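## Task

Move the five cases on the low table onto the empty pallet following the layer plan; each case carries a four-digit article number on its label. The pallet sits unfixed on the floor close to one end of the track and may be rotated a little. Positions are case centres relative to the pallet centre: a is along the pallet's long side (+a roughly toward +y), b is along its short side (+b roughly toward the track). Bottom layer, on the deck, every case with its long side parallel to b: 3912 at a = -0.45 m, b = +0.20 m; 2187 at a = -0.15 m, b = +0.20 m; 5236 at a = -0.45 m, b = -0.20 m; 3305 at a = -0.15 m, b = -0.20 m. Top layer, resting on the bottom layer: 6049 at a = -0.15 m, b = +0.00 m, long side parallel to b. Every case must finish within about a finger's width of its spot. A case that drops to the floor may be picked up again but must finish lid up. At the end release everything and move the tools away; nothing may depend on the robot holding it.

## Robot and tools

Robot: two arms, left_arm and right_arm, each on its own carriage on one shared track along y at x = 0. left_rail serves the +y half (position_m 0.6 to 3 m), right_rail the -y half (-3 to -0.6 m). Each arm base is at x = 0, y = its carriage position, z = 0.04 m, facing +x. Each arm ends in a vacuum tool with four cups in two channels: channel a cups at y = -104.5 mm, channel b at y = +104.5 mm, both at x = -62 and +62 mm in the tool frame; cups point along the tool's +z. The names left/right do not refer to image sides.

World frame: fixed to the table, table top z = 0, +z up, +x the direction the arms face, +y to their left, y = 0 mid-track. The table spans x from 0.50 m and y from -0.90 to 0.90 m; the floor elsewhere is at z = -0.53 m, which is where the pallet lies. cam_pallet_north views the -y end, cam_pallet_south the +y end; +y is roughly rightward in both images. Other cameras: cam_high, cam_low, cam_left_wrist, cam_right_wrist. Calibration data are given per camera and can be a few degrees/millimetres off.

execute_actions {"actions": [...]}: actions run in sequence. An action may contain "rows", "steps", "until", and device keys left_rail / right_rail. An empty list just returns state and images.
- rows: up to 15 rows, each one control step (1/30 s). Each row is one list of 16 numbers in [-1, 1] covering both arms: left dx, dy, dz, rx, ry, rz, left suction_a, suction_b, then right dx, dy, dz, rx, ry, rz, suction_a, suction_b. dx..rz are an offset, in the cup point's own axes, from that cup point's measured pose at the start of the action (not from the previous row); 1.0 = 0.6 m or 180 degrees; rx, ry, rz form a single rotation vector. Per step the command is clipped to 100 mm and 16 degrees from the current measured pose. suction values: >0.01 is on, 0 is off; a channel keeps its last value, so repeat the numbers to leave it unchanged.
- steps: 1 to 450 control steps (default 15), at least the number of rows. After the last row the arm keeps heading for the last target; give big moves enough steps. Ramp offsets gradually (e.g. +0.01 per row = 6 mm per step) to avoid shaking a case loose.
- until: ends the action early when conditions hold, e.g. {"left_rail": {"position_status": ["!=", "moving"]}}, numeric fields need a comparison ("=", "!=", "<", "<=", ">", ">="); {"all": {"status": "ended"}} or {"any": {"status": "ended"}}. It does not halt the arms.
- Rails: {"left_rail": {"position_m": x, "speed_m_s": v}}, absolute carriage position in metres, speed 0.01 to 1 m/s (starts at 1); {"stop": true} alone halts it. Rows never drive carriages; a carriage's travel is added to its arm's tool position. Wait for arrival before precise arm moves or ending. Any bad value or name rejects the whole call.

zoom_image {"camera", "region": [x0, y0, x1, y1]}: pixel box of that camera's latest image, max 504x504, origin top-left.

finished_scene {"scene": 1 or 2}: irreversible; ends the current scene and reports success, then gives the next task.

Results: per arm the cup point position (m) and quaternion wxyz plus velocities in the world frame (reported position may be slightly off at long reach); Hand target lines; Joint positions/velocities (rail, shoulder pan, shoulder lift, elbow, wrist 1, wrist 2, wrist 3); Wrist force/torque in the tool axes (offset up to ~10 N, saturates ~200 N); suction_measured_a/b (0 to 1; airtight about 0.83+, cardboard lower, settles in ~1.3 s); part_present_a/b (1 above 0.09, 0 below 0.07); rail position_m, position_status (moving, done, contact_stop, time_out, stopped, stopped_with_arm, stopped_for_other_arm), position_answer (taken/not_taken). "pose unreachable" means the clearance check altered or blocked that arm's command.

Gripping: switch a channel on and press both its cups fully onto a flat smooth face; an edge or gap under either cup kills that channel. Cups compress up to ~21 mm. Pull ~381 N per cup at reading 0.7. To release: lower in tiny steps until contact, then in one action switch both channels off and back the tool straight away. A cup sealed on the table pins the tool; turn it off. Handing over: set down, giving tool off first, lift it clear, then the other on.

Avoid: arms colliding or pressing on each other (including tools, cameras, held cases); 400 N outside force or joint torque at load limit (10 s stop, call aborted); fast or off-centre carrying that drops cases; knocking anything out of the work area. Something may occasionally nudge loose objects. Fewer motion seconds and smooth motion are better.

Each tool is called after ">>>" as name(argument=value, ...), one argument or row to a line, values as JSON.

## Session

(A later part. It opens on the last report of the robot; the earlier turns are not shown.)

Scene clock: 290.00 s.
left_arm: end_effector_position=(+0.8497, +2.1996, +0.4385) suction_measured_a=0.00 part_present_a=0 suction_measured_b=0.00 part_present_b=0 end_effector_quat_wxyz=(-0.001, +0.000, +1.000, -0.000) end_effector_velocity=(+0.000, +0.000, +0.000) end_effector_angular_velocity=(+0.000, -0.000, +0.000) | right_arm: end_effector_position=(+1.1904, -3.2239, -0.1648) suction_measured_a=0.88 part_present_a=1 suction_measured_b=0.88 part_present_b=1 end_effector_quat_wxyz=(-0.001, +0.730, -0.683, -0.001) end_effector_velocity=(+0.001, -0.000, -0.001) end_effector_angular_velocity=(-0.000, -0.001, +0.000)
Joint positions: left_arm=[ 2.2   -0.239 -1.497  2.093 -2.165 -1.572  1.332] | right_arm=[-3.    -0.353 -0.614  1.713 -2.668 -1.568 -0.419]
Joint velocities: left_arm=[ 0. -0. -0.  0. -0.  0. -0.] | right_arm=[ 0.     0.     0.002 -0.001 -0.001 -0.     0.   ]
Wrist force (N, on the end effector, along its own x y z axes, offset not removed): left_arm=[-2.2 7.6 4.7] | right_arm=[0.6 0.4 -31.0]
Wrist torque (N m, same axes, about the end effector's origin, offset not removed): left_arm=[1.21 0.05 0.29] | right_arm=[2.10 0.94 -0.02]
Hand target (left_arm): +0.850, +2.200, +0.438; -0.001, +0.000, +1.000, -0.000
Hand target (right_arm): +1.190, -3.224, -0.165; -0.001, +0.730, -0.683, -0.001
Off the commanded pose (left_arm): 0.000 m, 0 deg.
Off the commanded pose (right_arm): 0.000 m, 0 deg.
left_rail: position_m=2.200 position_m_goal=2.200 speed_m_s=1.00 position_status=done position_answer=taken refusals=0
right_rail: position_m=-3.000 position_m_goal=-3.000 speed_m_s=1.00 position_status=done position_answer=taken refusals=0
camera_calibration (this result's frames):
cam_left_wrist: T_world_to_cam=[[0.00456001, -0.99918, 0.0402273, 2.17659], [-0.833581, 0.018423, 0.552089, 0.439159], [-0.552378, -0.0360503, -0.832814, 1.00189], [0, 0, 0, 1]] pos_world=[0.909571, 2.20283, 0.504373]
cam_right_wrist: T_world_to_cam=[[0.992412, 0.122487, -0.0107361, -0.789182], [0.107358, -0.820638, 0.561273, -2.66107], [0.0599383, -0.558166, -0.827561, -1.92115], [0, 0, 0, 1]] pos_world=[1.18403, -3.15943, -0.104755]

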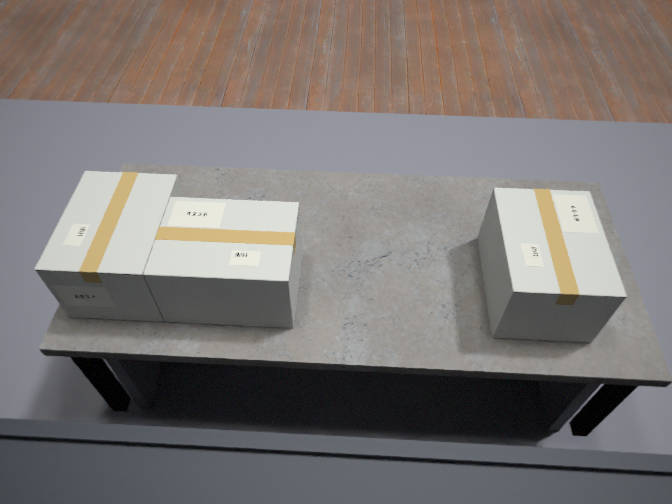

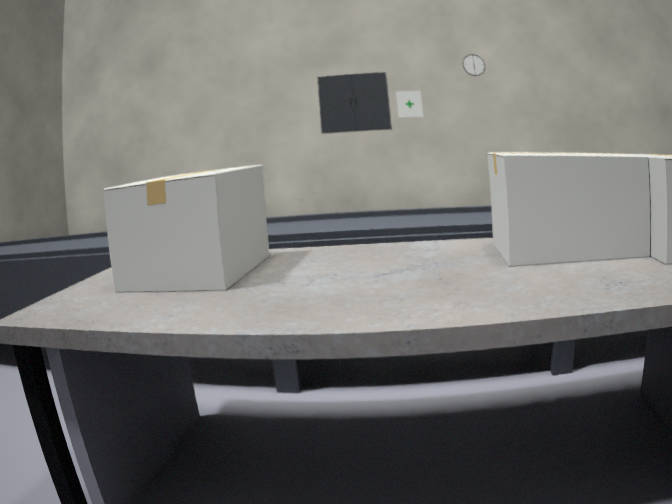

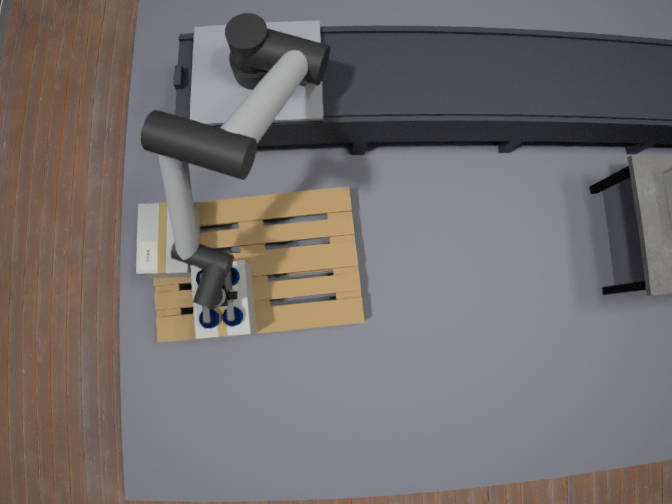

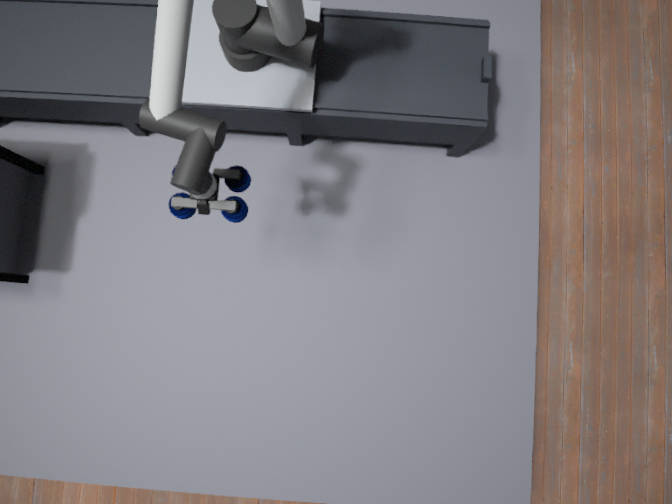

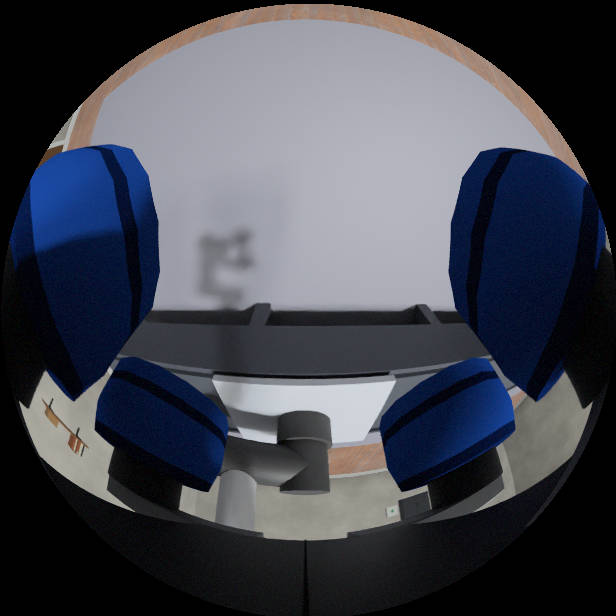

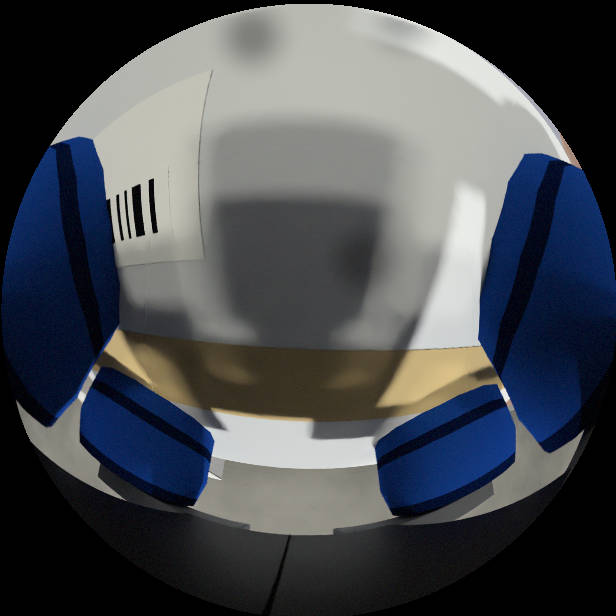

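>>> execute_actions(
  actions=[
    {"rows":[[0,0,0,0,0,0,0,0,0,0,0,0,0,0,0,0],[0,0,0,0,0,0,0,0,0,0,-0.002,0,0,0,0,0],[0,0,0,0,0,0,0,0,0,0,-0.005,0,0,0,0,0],[0,0,0,0,0,0,0,0,0,0,-0.008,0,0,0,0,0],[0,0,0,0,0,0,0,0,0,0,-0.011,0,0,0,0,0],[0,0,0,0,0,0,0,0,0,0,-0.014,0,0,0,0,0],[0,0,0,0,0,0,0,0,0,0,-0.017,0,0,0,0,0],[0,0,0,0,0,0,0,0,0,0,-0.02,0,0,0,0,0],[0,0,0,0,0,0,0,0,0,0,-0.024,0,0,0,0,0],[0,0,0,0,0,0,0,0,0,0,-0.028,0,0,0,0,0],[0,0,0,0,0,0,0,0,0,0,-0.034,0,0,0,0,0],[0,0,0,0,0,0,0,0,0,0,-0.04,0,0,0,0,0],[0,0,0,0,0,0,0,0,0,0,-0.05,0,0,0,0,0],[0,0,0,0,0,0,0,0,0,0,-0.07,0,0,0,0,0],[0,0,0,0,0,0,0,0,0,0,-0.1,0,0,0,0,0]],"steps":22},
    {"rows":[[0,0,0,0,0,0,0,0,0.497,0.583,-0.3,0,0,0.025,0,0]],"steps":35},
  ],
)

Scene clock: 300.77 s.
left_arm: end_effector_position=(+0.8497, +2.1996, +0.4385) suction_measured_a=0.00 part_present_a=0 suction_measured_b=0.00 part_present_b=0 end_effector_quat_wxyz=(-0.001, +0.000, +1.000, -0.000) end_effector_velocity=(-0.000, +0.000, +0.000) end_effector_angular_velocity=(-0.000, -0.000, +0.000) | right_arm: end_effector_position=(+0.8609, -3.5438, +0.0697) suction_measured_a=0.00 part_present_a=0 suction_measured_b=0.00 part_present_b=0 end_effector_quat_wxyz=(-0.002, +0.703, -0.712, -0.002) end_effector_velocity=(-0.006, -0.005, +0.004) end_effector_angular_velocity=(+0.001, -0.000, +0.001)
Joint positions: left_arm=[ 2.2   -0.239 -1.497  2.093 -2.165 -1.572  1.332] | right_arm=[-3.    -0.763 -0.98   2.034 -2.621 -1.567 -0.75 ]
Joint velocities: left_arm=[ 0.  0. -0.  0. -0.  0. -0.] | right_arm=[ 0.    -0.008 -0.006  0.002  0.004  0.001 -0.009]
Wrist force (N, on the end effector, along its own x y z axes, offset not removed): left_arm=[1.0 8.9 5.2] | right_arm=[-7.4 -0.2 0.7]
Wrist torque (N m, same axes, about the end effector's origin, offset not removed): left_arm=[1.27 -0.60 -0.11] | right_arm=[0.24 1.63 -0.18]
Hand target (left_arm): +0.850, +2.200, +0.438; -0.001, +0.000, +1.000, -0.000
Hand target (right_arm): +0.860, -3.545, +0.070; -0.002, +0.703, -0.712, -0.002
Off the commanded pose (left_arm): 0.000 m, 0 deg.
Off the commanded pose (right_arm): 0.002 m, 0 deg.
left_rail: position_m=2.200 position_m_goal=2.200 speed_m_s=1.00 position_status=done position_answer=taken refusals=0
right_rail: position_m=-3.000 position_m_goal=-3.000 speed_m_s=1.00 position_status=done position_answer=taken refusals=0
camera_calibration (this result's frames):
cam_left_wrist: T_world_to_cam=[[0.00455989, -0.99918, 0.0402269, 2.17659], [-0.833581, 0.0184229, 0.552089, 0.43916], [-0.552378, -0.0360499, -0.832814, 1.00189], [0, 0, 0, 1]] pos_world=[0.909571, 2.20283, 0.504373]
cam_right_wrist: T_world_to_cam=[[0.998963, 0.0442209, -0.010819, -0.703552], [0.0426925, -0.82745, 0.559915, -2.98821], [0.0158078, -0.559796, -0.82848, -1.85367], [0, 0, 0, 1]] pos_world=[0.859699, -3.47915, 0.129801]

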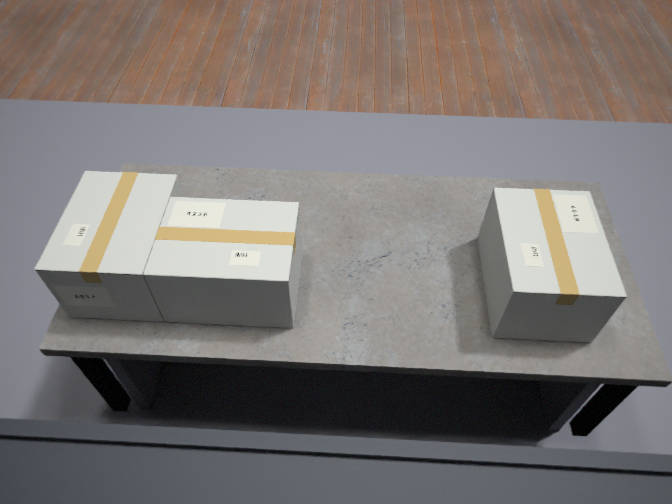

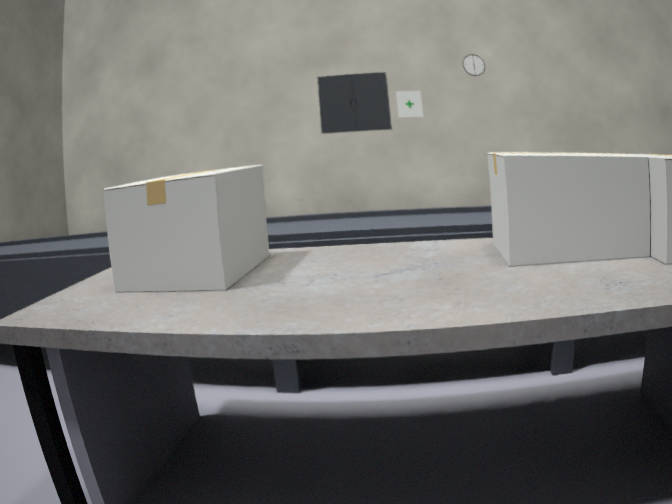

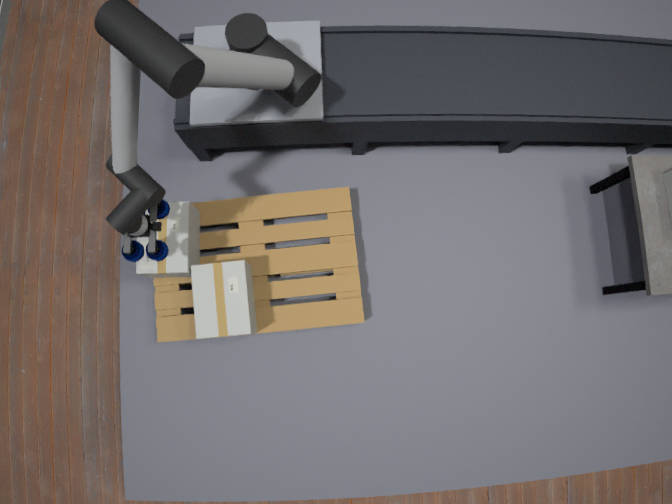

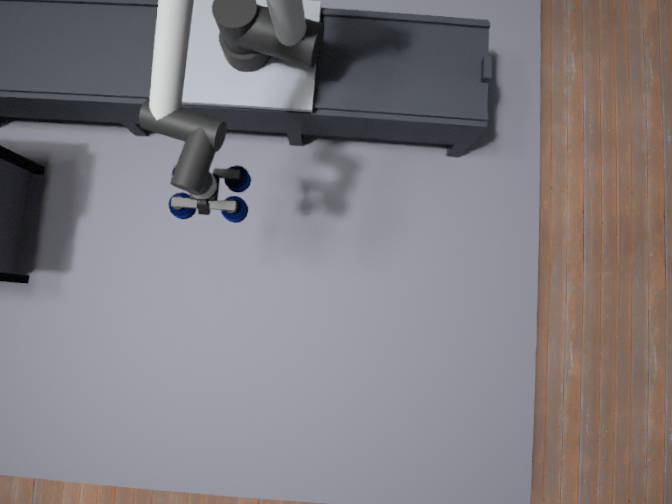

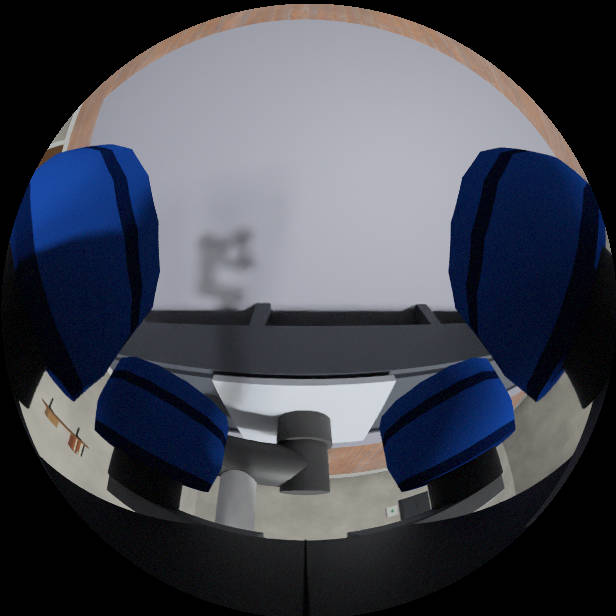

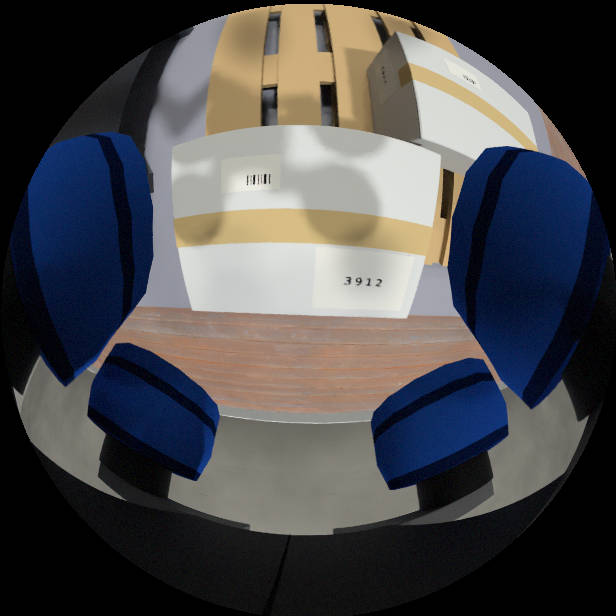

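>>> execute_actions(
  actions=[
    {"rows":[[0,0,0,0,0,0,0,0,-0.005,0.016,0.32,0,0,-0.007,0,0]],"steps":25},
    {"rows":[[0,0,0,0,0,0,0,0,0,0,0.01,0,0,0,1,1],[0,0,0,0,0,0,0,0,0,0,0.02,0,0,0,1,1],[0,0,0,0,0,0,0,0,0,0,0.03,0,0,0,1,1],[0,0,0,0,0,0,0,0,0,0,0.04,0,0,0,1,1],[0,0,0,0,0,0,0,0,0,0,0.046,0,0,0,1,1]],"steps":30},
    {"rows":[[0,0,0,0,0,0,0,0,0,0.01,0,0,0,-0.003,1,1],[0,0,0,0,0,0,0,0,0,0.02,0,0,0,-0.006,1,1],[0,0,0,0,0,0,0,0,0.003,0.03,0,0,0,-0.009,1,1],[0,0,0,0,0,0,0,0,0.005,0.04,0,0,0,-0.012,1,1],[0,0,0,0,0,0,0,0,0.005,0.05,0,0,0,-0.015,1,1],[0,0,0,0,0,0,0,0,0.005,0.06,0,0,0,-0.017,1,1]],"steps":20},
  ],
)

>>> zoom_image(
  camera="cam_pallet_north",
  region=[120, 180, 260, 300],
)

Scene clock: 314.43 s.
left_arm: end_effector_position=(+0.8497, +2.1996, +0.4385) suction_measured_a=0.00 part_present_a=0 suction_measured_b=0.00 part_present_b=0 end_effector_quat_wxyz=(-0.001, +0.000, +1.000, -0.000) end_effector_velocity=(+0.000, -0.000, -0.000) end_effector_angular_velocity=(+0.000, +0.000, -0.000) | right_arm: end_effector_position=(+0.8160, -3.5429, -0.1496) suction_measured_a=0.88 part_present_a=1 suction_measured_b=0.88 part_present_b=1 end_effector_quat_wxyz=(-0.002, +0.729, -0.685, -0.002) end_effector_velocity=(-0.001, -0.000, +0.000) end_effector_angular_velocity=(+0.000, -0.000, +0.002)
Joint positions: left_arm=[ 2.2   -0.239 -1.497  2.093 -2.165 -1.572  1.332] | right_arm=[-3.    -0.795 -0.729  2.081 -2.919 -1.567 -0.857]
Joint velocities: left_arm=[ 0. -0.  0. -0.  0. -0.  0.] | right_arm=[ 0.    -0.001 -0.     0.002 -0.001  0.    -0.003]
Wrist force (N, on the end effector, along its own x y z axes, offset not removed): left_arm=[-1.6 3.6 0.8] | right_arm=[1.3 -2.9 -28.0]
Wrist torque (N m, same axes, about the end effector's origin, offset not removed): left_arm=[0.68 0.00 0.35] | right_arm=[3.17 0.76 -0.04]
Hand target (left_arm): +0.850, +2.200, +0.438; -0.001, +0.000, +1.000, -0.000
Hand target (right_arm): +0.816, -3.543, -0.150; -0.002, +0.729, -0.685, -0.002
Off the commanded pose (left_arm): 0.000 m, 0 deg.
Off the commanded pose (right_arm): 0.000 m, 0 deg.
left_rail: position_m=2.200 position_m_goal=2.200 speed_m_s=1.00 position_status=done position_answer=taken refusals=0
right_rail: position_m=-3.000 position_m_goal=-3.000 speed_m_s=1.00 position_status=done position_answer=taken refusals=0
camera_calibration (this result's frames):
cam_left_wrist: T_world_to_cam=[[0.00456009, -0.99918, 0.0402269, 2.17659], [-0.833581, 0.0184228, 0.552089, 0.43916], [-0.552378, -0.03605, -0.832814, 1.00189], [0, 0, 0, 1]] pos_world=[0.909571, 2.20283, 0.504373]
cam_right_wrist: T_world_to_cam=[[0.992819, 0.119175, -0.0103617, -0.390438], [0.104505, -0.82192, 0.559934, -2.89362], [0.0582138, -0.556996, -0.828472, -2.05885], [0, 0, 0, 1]] pos_world=[0.809885, -3.47856, -0.0895085]

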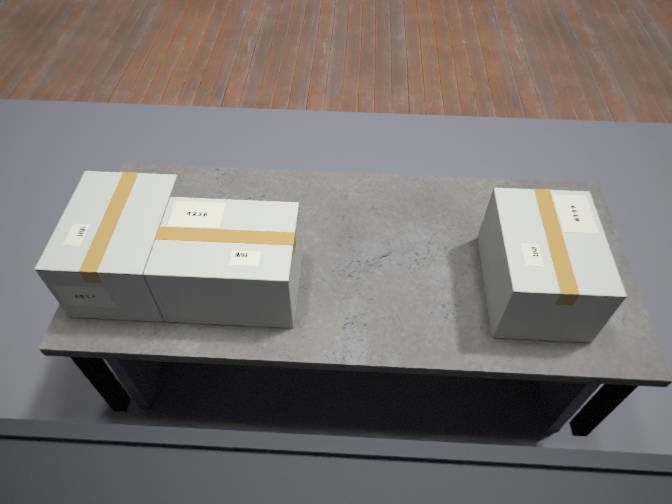

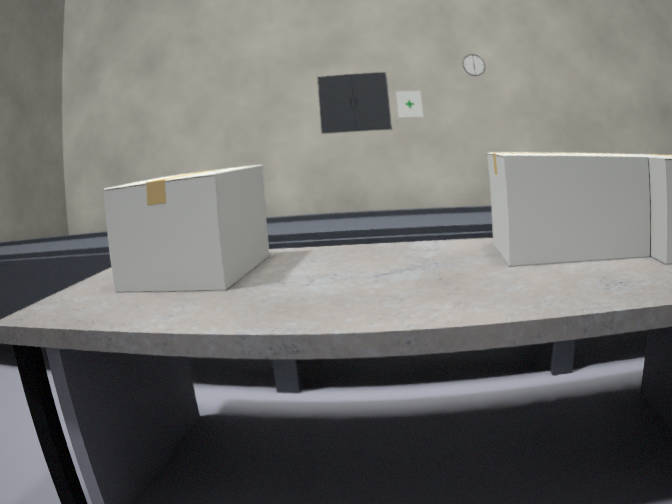

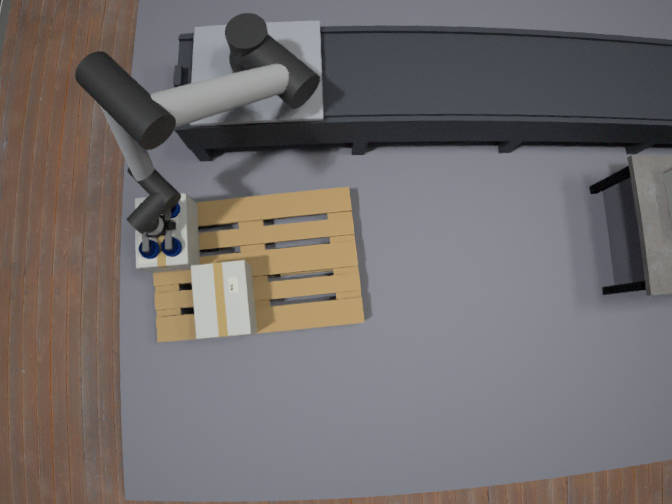

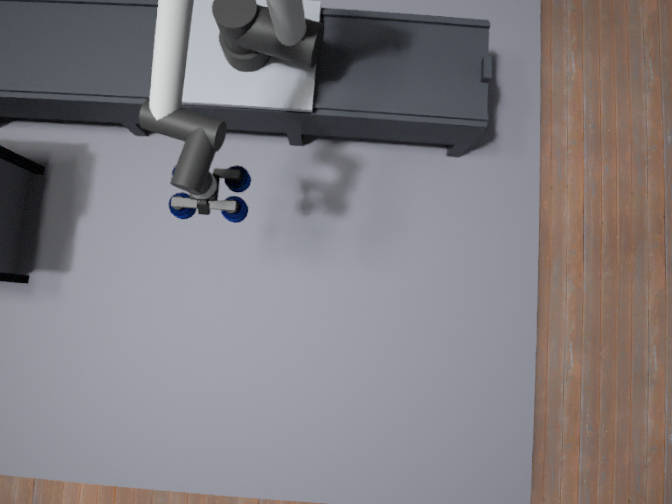

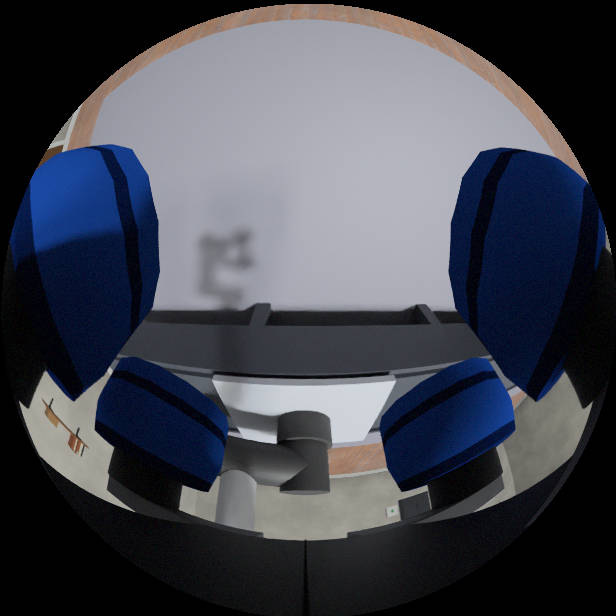

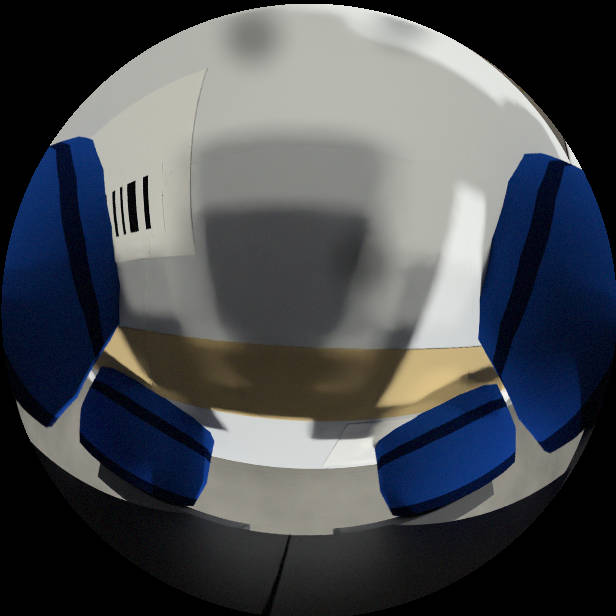

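Region (120, 180, 260, 300) of cam_pallet_north's 672x504 image, scaled by 3.600, with more detail than that image has; it fills the top 432 rows of this view, and the rest is white.

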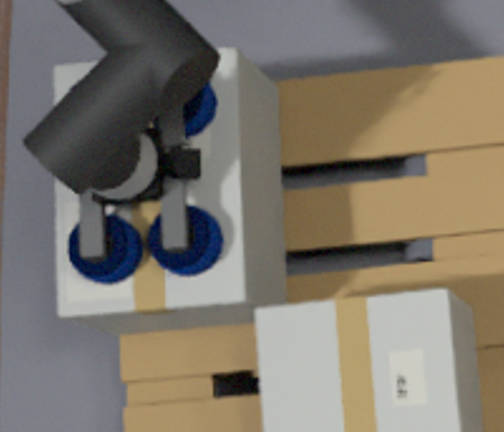

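>>> execute_actions(
  actions=[
    {"rows":[[0,0,0,0,0,0,0,0,0,0,0.005,0,0,0,1,1],[0,0,0,0,0,0,0,0,0,0,0.01,0,0,0,1,1],[0,0,0,0,0,0,0,0,0,0,0.015,0,0,0,1,1],[0,0,0,0,0,0,0,0,0,0,0.02,0,0,0,1,1],[0,0,0,0,0,0,0,0,0,0,0.0255,0,0,0,1,1]],"steps":16},
    {"rows":[[0,0,0,0,0,0,0,0,0,0,0,0,0,0,0,0],[0,0,0,0,0,0,0,0,0,0,-0.002,0,0,0,0,0],[0,0,0,0,0,0,0,0,0,0,-0.005,0,0,0,0,0],[0,0,0,0,0,0,0,0,0,0,-0.008,0,0,0,0,0],[0,0,0,0,0,0,0,0,0,0,-0.011,0,0,0,0,0],[0,0,0,0,0,0,0,0,0,0,-0.014,0,0,0,0,0],[0,0,0,0,0,0,0,0,0,0,-0.017,0,0,0,0,0],[0,0,0,0,0,0,0,0,0,0,-0.02,0,0,0,0,0],[0,0,0,0,0,0,0,0,0,0,-0.024,0,0,0,0,0],[0,0,0,0,0,0,0,0,0,0,-0.028,0,0,0,0,0],[0,0,0,0,0,0,0,0,0,0,-0.034,0,0,0,0,0],[0,0,0,0,0,0,0,0,0,0,-0.04,0,0,0,0,0],[0,0,0,0,0,0,0,0,0,0,-0.05,0,0,0,0,0],[0,0,0,0,0,0,0,0,0,0,-0.07,0,0,0,0,0],[0,0,0,0,0,0,0,0,0,0,-0.1,0,0,0,0,0]],"steps":22},
    {"right_rail":{"position_m":-0.6},"rows":[[0,0,0,0,0,0,0,0,-1.0,0,-0.95,0,0,0,0,0]],"steps":40},
    {"rows":[[0,0,0,0,0,0,0,0,-1.0,0,0,0,0,0,0,0]],"steps":32},
    {"rows":[[0,0,0,0,0,0,0,0,-0.56,-0.06,0,0,0,0.52,0,0]],"steps":45},
  ],
)

Scene clock: 341.53 s.
left_arm: end_effector_position=(+0.8497, +2.1996, +0.4385) suction_measured_a=0.00 part_present_a=0 suction_measured_b=0.00 part_present_b=0 end_effector_quat_wxyz=(-0.001, +0.000, +1.000, -0.000) end_effector_velocity=(-0.000, +0.000, +0.000) end_effector_angular_velocity=(-0.000, -0.000, +0.000) | right_arm: end_effector_position=(+0.7525, +0.3246, +0.4153) suction_measured_a=0.00 part_present_a=0 suction_measured_b=0.00 part_present_b=0 end_effector_quat_wxyz=(+0.007, -0.004, +1.000, +0.000) end_effector_velocity=(-0.000, +0.000, -0.000) end_effector_angular_velocity=(-0.003, +0.001, -0.029)
Joint positions: left_arm=[ 2.2   -0.239 -1.497  2.093 -2.165 -1.572  1.332] | right_arm=[-0.6    0.72  -1.122  1.625 -2.085 -1.579  2.283]
Joint velocities: left_arm=[ 0.  0. -0.  0.  0. -0.  0.] | right_arm=[ 0.     0.001  0.001 -0.002  0.004 -0.002  0.029]
Wrist force (N, on the end effector, along its own x y z axes, offset not removed): left_arm=[-5.2 6.9 -0.2] | right_arm=[6.9 -0.9 -2.8]
Wrist torque (N m, same axes, about the end effector's origin, offset not removed): left_arm=[1.01 0.32 0.24] | right_arm=[-0.08 -0.52 0.02]
Hand target (left_arm): +0.850, +2.200, +0.438; -0.001, +0.000, +1.000, -0.000
Hand target (right_arm): +0.752, +0.324, +0.415; +0.007, -0.003, +1.000, +0.000
Off the commanded pose (left_arm): 0.000 m, 0 deg.
Off the commanded pose (right_arm): 0.001 m, 0 deg.
left_rail: position_m=2.200 position_m_goal=2.200 speed_m_s=1.00 position_status=done position_answer=taken refusals=0
right_rail: position_m=-0.600 position_m_goal=-0.600 speed_m_s=1.00 position_status=done position_answer=taken refusals=0
camera_calibration (this result's frames):
cam_left_wrist: T_world_to_cam=[[0.00455988, -0.99918, 0.040227, 2.17659], [-0.833581, 0.018423, 0.552089, 0.43916], [-0.552378, -0.0360499, -0.832814, 1.00189], [0, 0, 0, 1]] pos_world=[0.909571, 2.20283, 0.504373]
cam_right_wrist: T_world_to_cam=[[0.0647088, -0.997848, -0.0105972, 0.278638], [-0.831477, -0.0597857, 0.552333, 0.4356], [-0.551778, -0.0269294, -0.833556, 0.856119], [0, 0, 0, 1]] pos_world=[0.816549, 0.327136, 0.47598]

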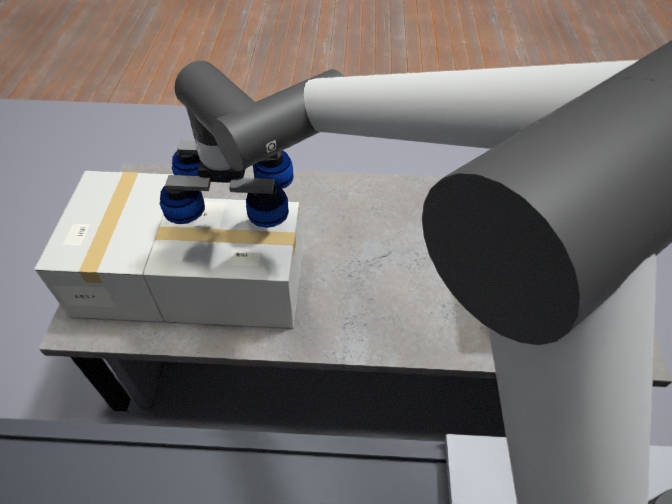

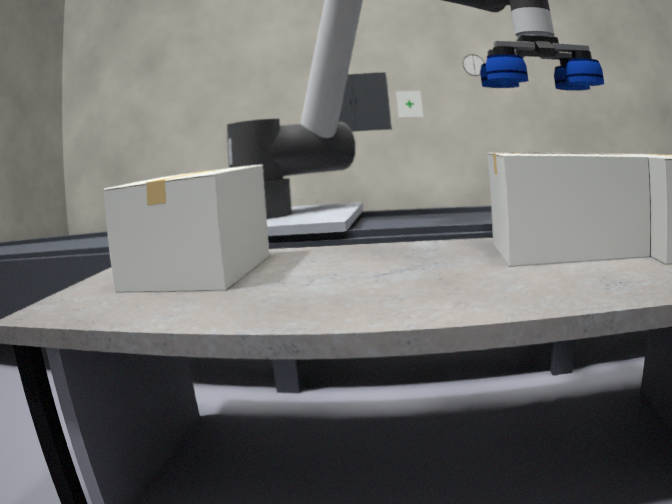

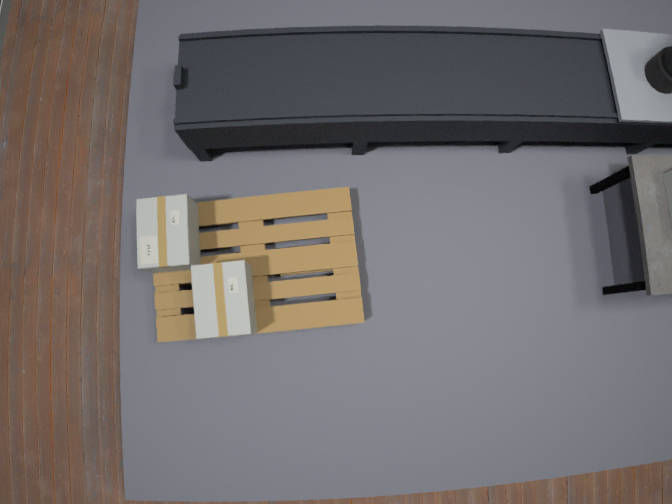

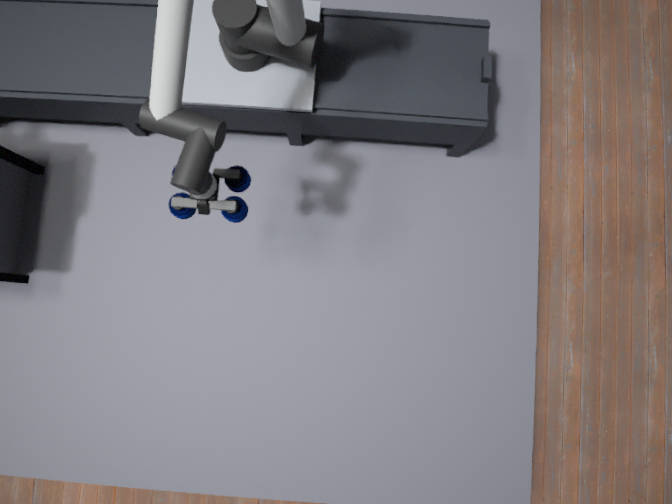

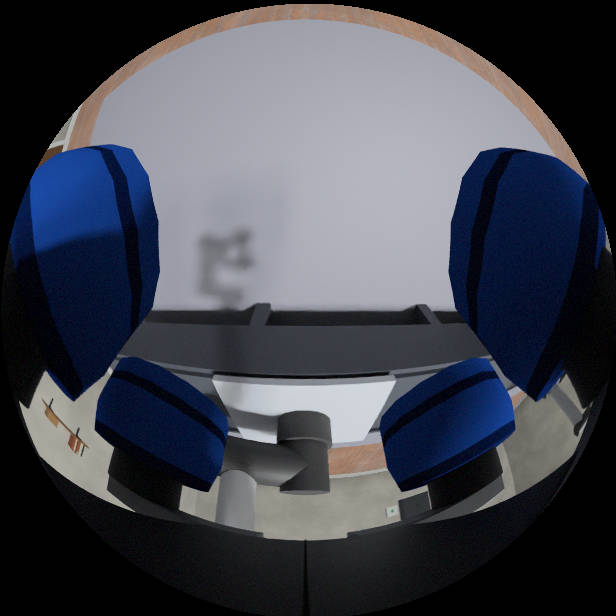

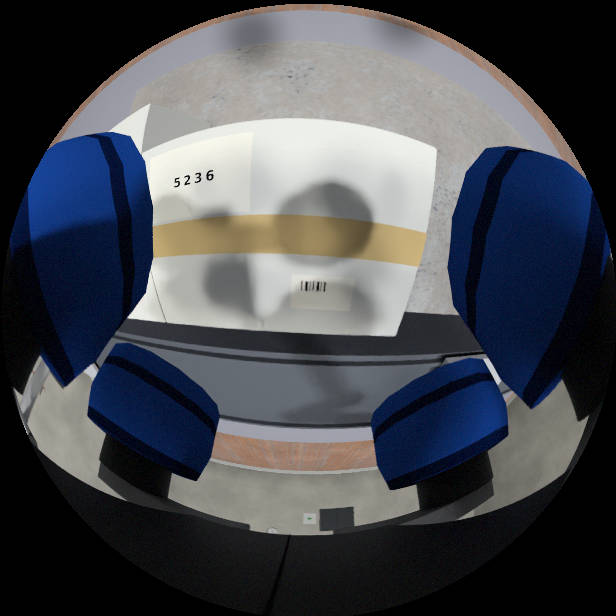

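>>> execute_actions(
  actions=[
    {"rows":[[0,0,0,0,0,0,0,0,-0.006,0.0735,0.25,0,0.004,0,0,0]],"steps":25},
    {"rows":[[0,0,0,0,0,0,0,0,0,0,0.01,0,0,0,1,1],[0,0,0,0,0,0,0,0,0,0,0.02,0,0,0,1,1],[0,0,0,0,0,0,0,0,0,0,0.03,0,0,0,1,1],[0,0,0,0,0,0,0,0,0,0,0.04,0,0,0,1,1],[0,0,0,0,0,0,0,0,0,0,0.048,0,0,0,1,1]],"steps":25},
    {"rows":[[0,0,0,0,0,0,0,0,0,0,-0.01,0,0,0,1,1],[0,0,0,0,0,0,0,0,0,0,-0.03,0,0,0,1,1],[0,0,0,0,0,0,0,0,0,0,-0.06,0,0,0,1,1],[0,0,0,0,0,0,0,0,0,0,-0.09,0,0,0,1,1],[0,0,0,0,0,0,0,0,0,0,-0.12,0,0,0,1,1],[0,0,0,0,0,0,0,0,0,0,-0.15,0,0,0,1,1],[0,0,0,0,0,0,0,0,0,0,-0.18,0,0,0,1,1],[0,0,0,0,0,0,0,0,0,0,-0.21,0,0,0,1,1],[0,0,0,0,0,0,0,0,0,0,-0.25,0,0,0,1,1],[0,0,0,0,0,0,0,0,0,0,-0.29,0,0,0,1,1],[0,0,0,0,0,0,0,0,0,0,-0.33,0,0,0,1,1],[0,0,0,0,0,0,0,0,0,0,-0.37,0,0,0,1,1],[0,0,0,0,0,0,0,0,0,0,-0.40,0,0,0,1,1],[0,0,0,0,0,0,0,0,0,0,-0.43,0,0,0,1,1],[0,0,0,0,0,0,0,0,0,0,-0.45,0,0,0,1,1]],"steps":28},
  ],
)

Scene clock: 365.90 s.
left_arm: end_effector_position=(+0.8497, +2.1996, +0.4385) suction_measured_a=0.00 part_present_a=0 suction_measured_b=0.00 part_present_b=0 end_effector_quat_wxyz=(-0.001, +0.000, +1.000, -0.000) end_effector_velocity=(-0.000, +0.000, +0.000) end_effector_angular_velocity=(-0.000, -0.000, -0.000) | right_arm: end_effector_position=(+0.7573, +0.3683, +0.5061) suction_measured_a=0.88 part_present_a=1 suction_measured_b=0.88 part_present_b=1 end_effector_quat_wxyz=(+0.001, -0.004, +1.000, +0.000) end_effector_velocity=(+0.001, +0.000, +0.006) end_effector_angular_velocity=(-0.001, +0.001, +0.000)
Joint positions: left_arm=[ 2.2   -0.239 -1.497  2.093 -2.165 -1.572  1.332] | right_arm=[-0.6    0.743 -1.125  1.489 -1.937 -1.571  2.306]
Joint velocities: left_arm=[ 0.  0. -0.  0. -0. -0.  0.] | right_arm=[ 0.    -0.    -0.001 -0.008  0.011 -0.    -0.   ]
Wrist force (N, on the end effector, along its own x y z axes, offset not removed): left_arm=[-6.4 6.8 2.8] | right_arm=[0.4 -0.8 -23.4]
Wrist torque (N m, same axes, about the end effector's origin, offset not removed): left_arm=[1.02 0.52 0.15] | right_arm=[-2.58 -0.25 -0.32]
Hand target (left_arm): +0.850, +2.200, +0.438; -0.001, +0.000, +1.000, -0.000
Hand target (right_arm): +0.757, +0.368, +0.507; +0.001, -0.004, +1.000, +0.000
Off the commanded pose (left_arm): 0.000 m, 0 deg.
Off the commanded pose (right_arm): 0.001 m, 0 deg.
left_rail: position_m=2.200 position_m_goal=2.200 speed_m_s=1.00 position_status=done position_answer=taken refusals=0
right_rail: position_m=-0.600 position_m_goal=-0.600 speed_m_s=1.00 position_status=done position_answer=taken refusals=0
camera_calibration (this result's frames):
cam_left_wrist: T_world_to_cam=[[0.00456009, -0.99918, 0.0402271, 2.17659], [-0.833581, 0.0184228, 0.552089, 0.43916], [-0.552378, -0.0360501, -0.832814, 1.00189], [0, 0, 0, 1]] pos_world=[0.909571, 2.20283, 0.504373]
cam_right_wrist: T_world_to_cam=[[0.0646409, -0.997843, -0.0114165, 0.323312], [-0.82446, -0.0598475, 0.562747, 0.381512], [-0.562216, -0.026964, -0.826551, 0.939981], [0, 0, 0, 1]] pos_world=[0.822115, 0.370793, 0.565938]

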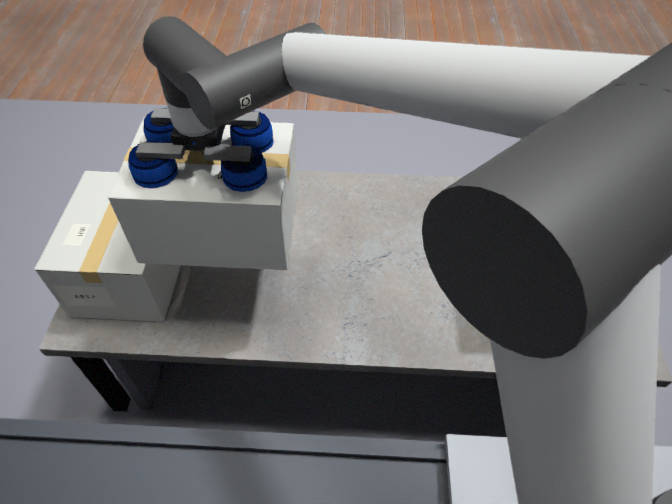

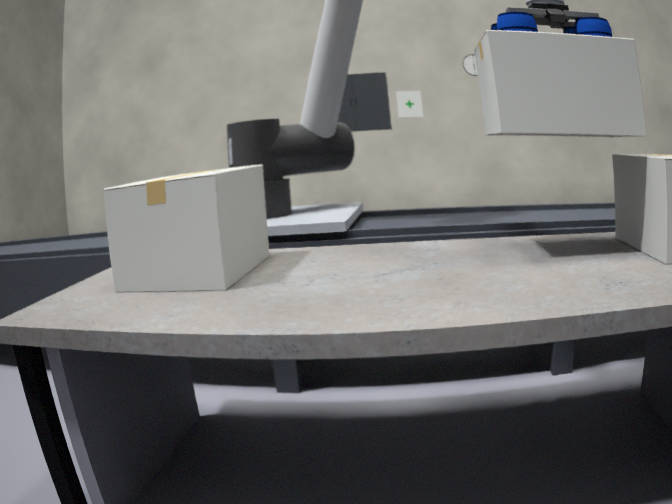

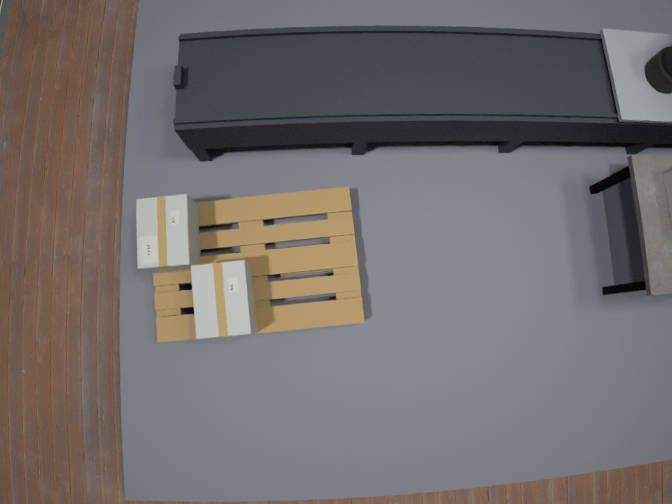

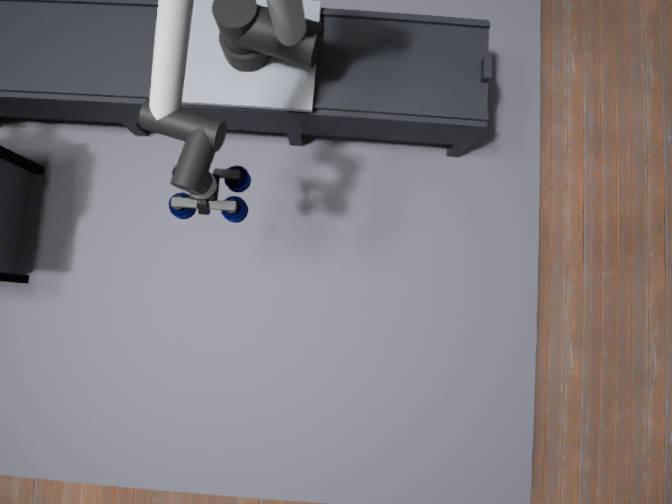

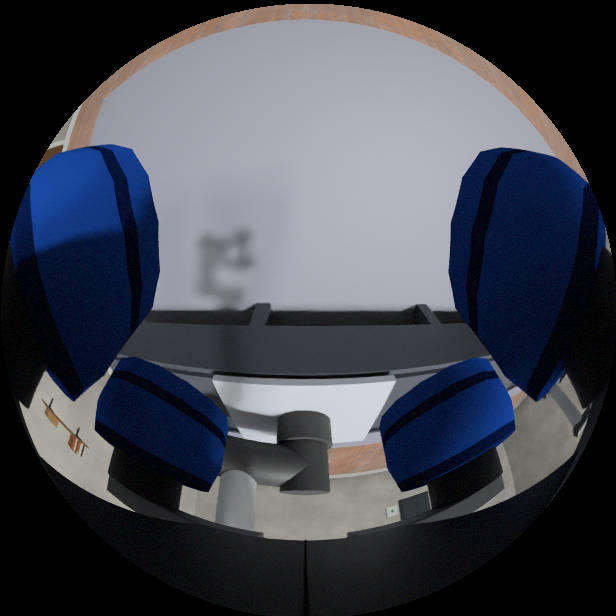

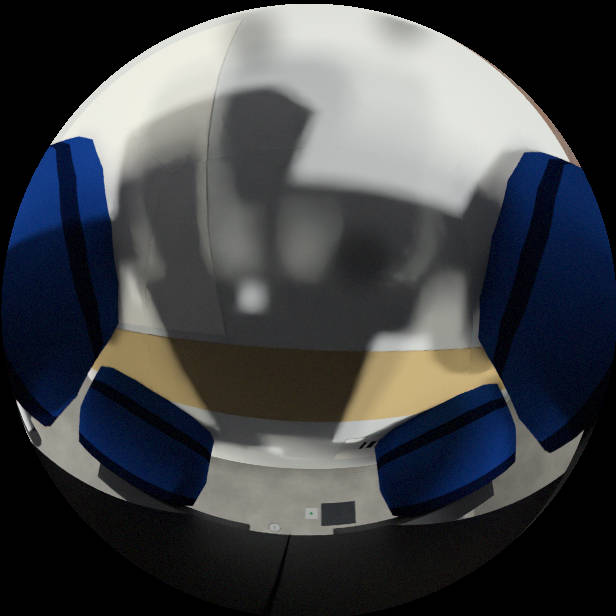

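>>> execute_actions(
  actions=[
    {"right_rail":{"position_m":-3.0},"rows":[[0,0,0,0,0,0,0,0,0,-0.02,0,0,0,0,1,1],[0,0,0,0,0,0,0,0,0,-0.05,0,0,0,0,1,1],[0,0,0,0,0,0,0,0,0,-0.1,0,0,0,0,1,1],[0,0,0,0,0,0,0,0,-0.2,-1.0,0,0,0,0,1,1]],"steps":36},
    {"rows":[[0,0,0,0,0,0,0,0,-0.3,-1.0,0.3,0,0,0,1,1]],"steps":34},
    {"rows":[[0,0,0,0,0,0,0,0,-0.27,-0.5,0.37,0,0,-0.5178,1,1]],"steps":50},
  ],
)

Scene clock: 375.97 s.
left_arm: end_effector_position=(+0.8497, +2.1996, +0.4385) suction_measured_a=0.00 part_present_a=0 suction_measured_b=0.00 part_present_b=0 end_effector_quat_wxyz=(-0.001, +0.000, +1.000, -0.000) end_effector_velocity=(-0.000, +0.000, +0.000) end_effector_angular_velocity=(-0.000, -0.000, +0.000) | right_arm: end_effector_position=(+1.2174, -3.5041, +0.1043) suction_measured_a=0.88 part_present_a=1 suction_measured_b=0.88 part_present_b=1 end_effector_quat_wxyz=(-0.001, +0.728, -0.685, -0.001) end_effector_velocity=(-0.000, -0.000, -0.000) end_effector_angular_velocity=(+0.000, +0.000, +0.003)
Joint positions: left_arm=[ 2.2   -0.239 -1.497  2.093 -2.165 -1.572  1.332] | right_arm=[-3.    -0.546 -0.788  1.533 -2.314 -1.568 -0.607]
Joint velocities: left_arm=[ 0.  0. -0.  0. -0. -0.  0.] | right_arm=[ 0.    -0.     0.    -0.     0.     0.    -0.003]
Wrist force (N, on the end effector, along its own x y z axes, offset not removed): left_arm=[-0.1 12.1 -5.0] | right_arm=[-5.1 -0.6 -26.6]
Wrist torque (N m, same axes, about the end effector's origin, offset not removed): left_arm=[1.74 -0.57 0.23] | right_arm=[-2.36 0.37 0.06]
Hand target (left_arm): +0.850, +2.200, +0.438; -0.001, +0.000, +1.000, -0.000
Hand target (right_arm): +1.217, -3.504, +0.104; -0.001, +0.728, -0.685, -0.001
Off the commanded pose (left_arm): 0.000 m, 0 deg.
Off the commanded pose (right_arm): 0.001 m, 0 deg.
left_rail: position_m=2.200 position_m_goal=2.200 speed_m_s=1.00 position_status=done position_answer=taken refusals=0
right_rail: position_m=-3.000 position_m_goal=-3.000 speed_m_s=1.00 position_status=done position_answer=taken refusals=0
camera_calibration (this result's frames):
cam_left_wrist: T_world_to_cam=[[0.00455986, -0.99918, 0.0402269, 2.17659], [-0.833581, 0.018423, 0.552089, 0.43916], [-0.552378, -0.0360499, -0.832814, 1.00189], [0, 0, 0, 1]] pos_world=[0.909571, 2.20283, 0.504373]
cam_right_wrist: T_world_to_cam=[[0.993046, 0.11726, -0.0104503, -0.797899], [0.102881, -0.821263, 0.561198, -3.04166], [0.0572234, -0.558371, -0.827616, -1.85397], [0, 0, 0, 1]] pos_world=[1.21137, -3.43964, 0.164264]

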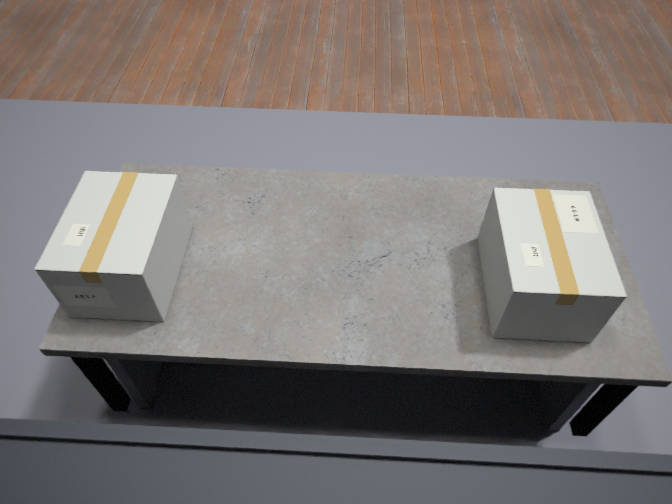

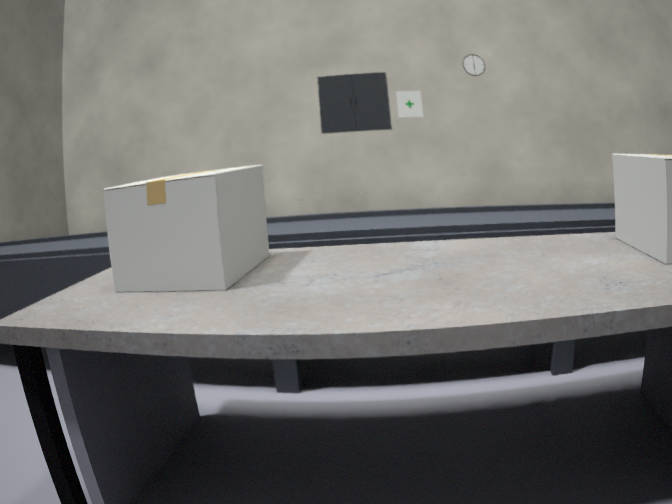

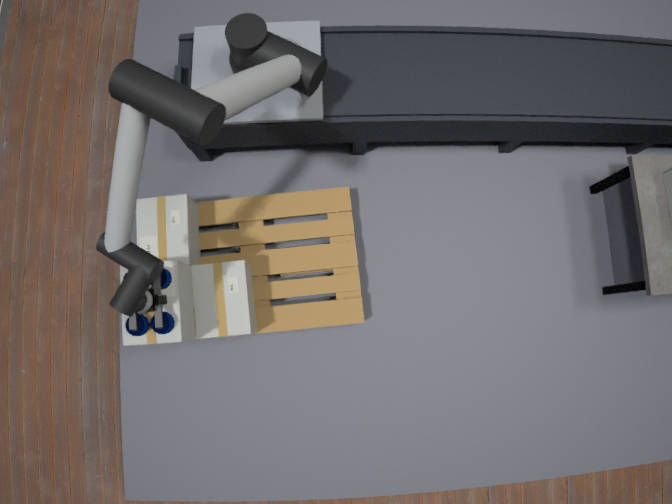

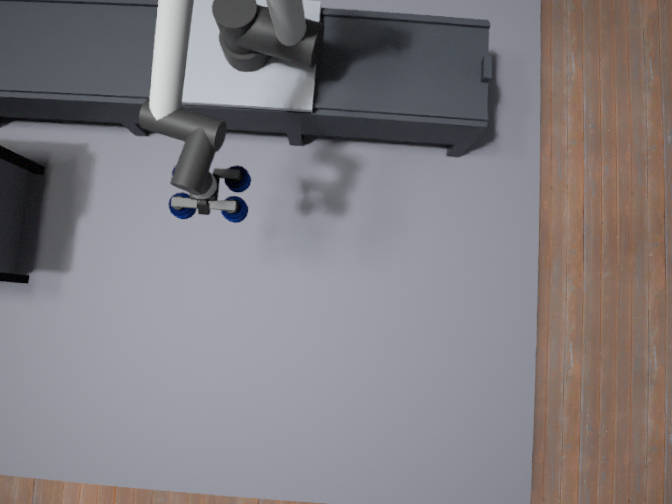

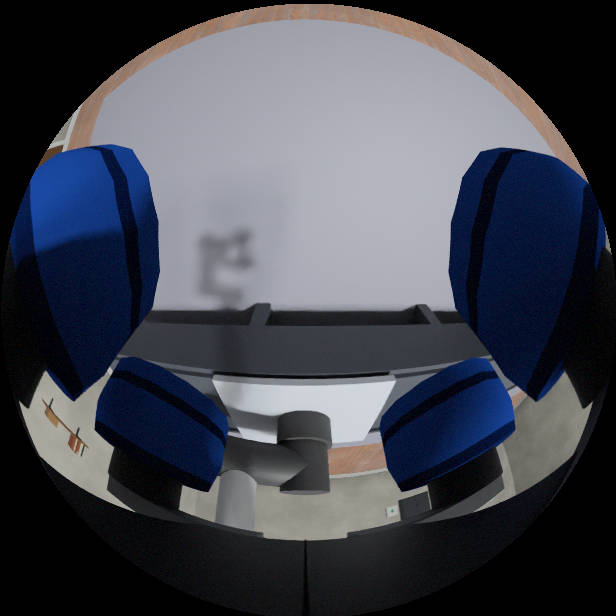

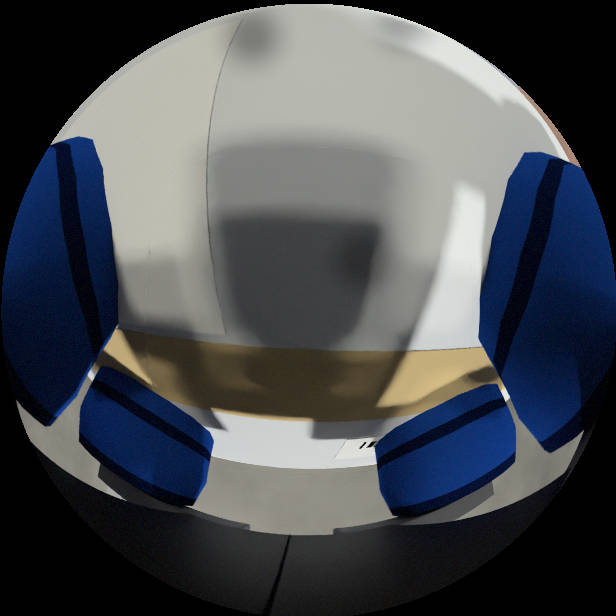

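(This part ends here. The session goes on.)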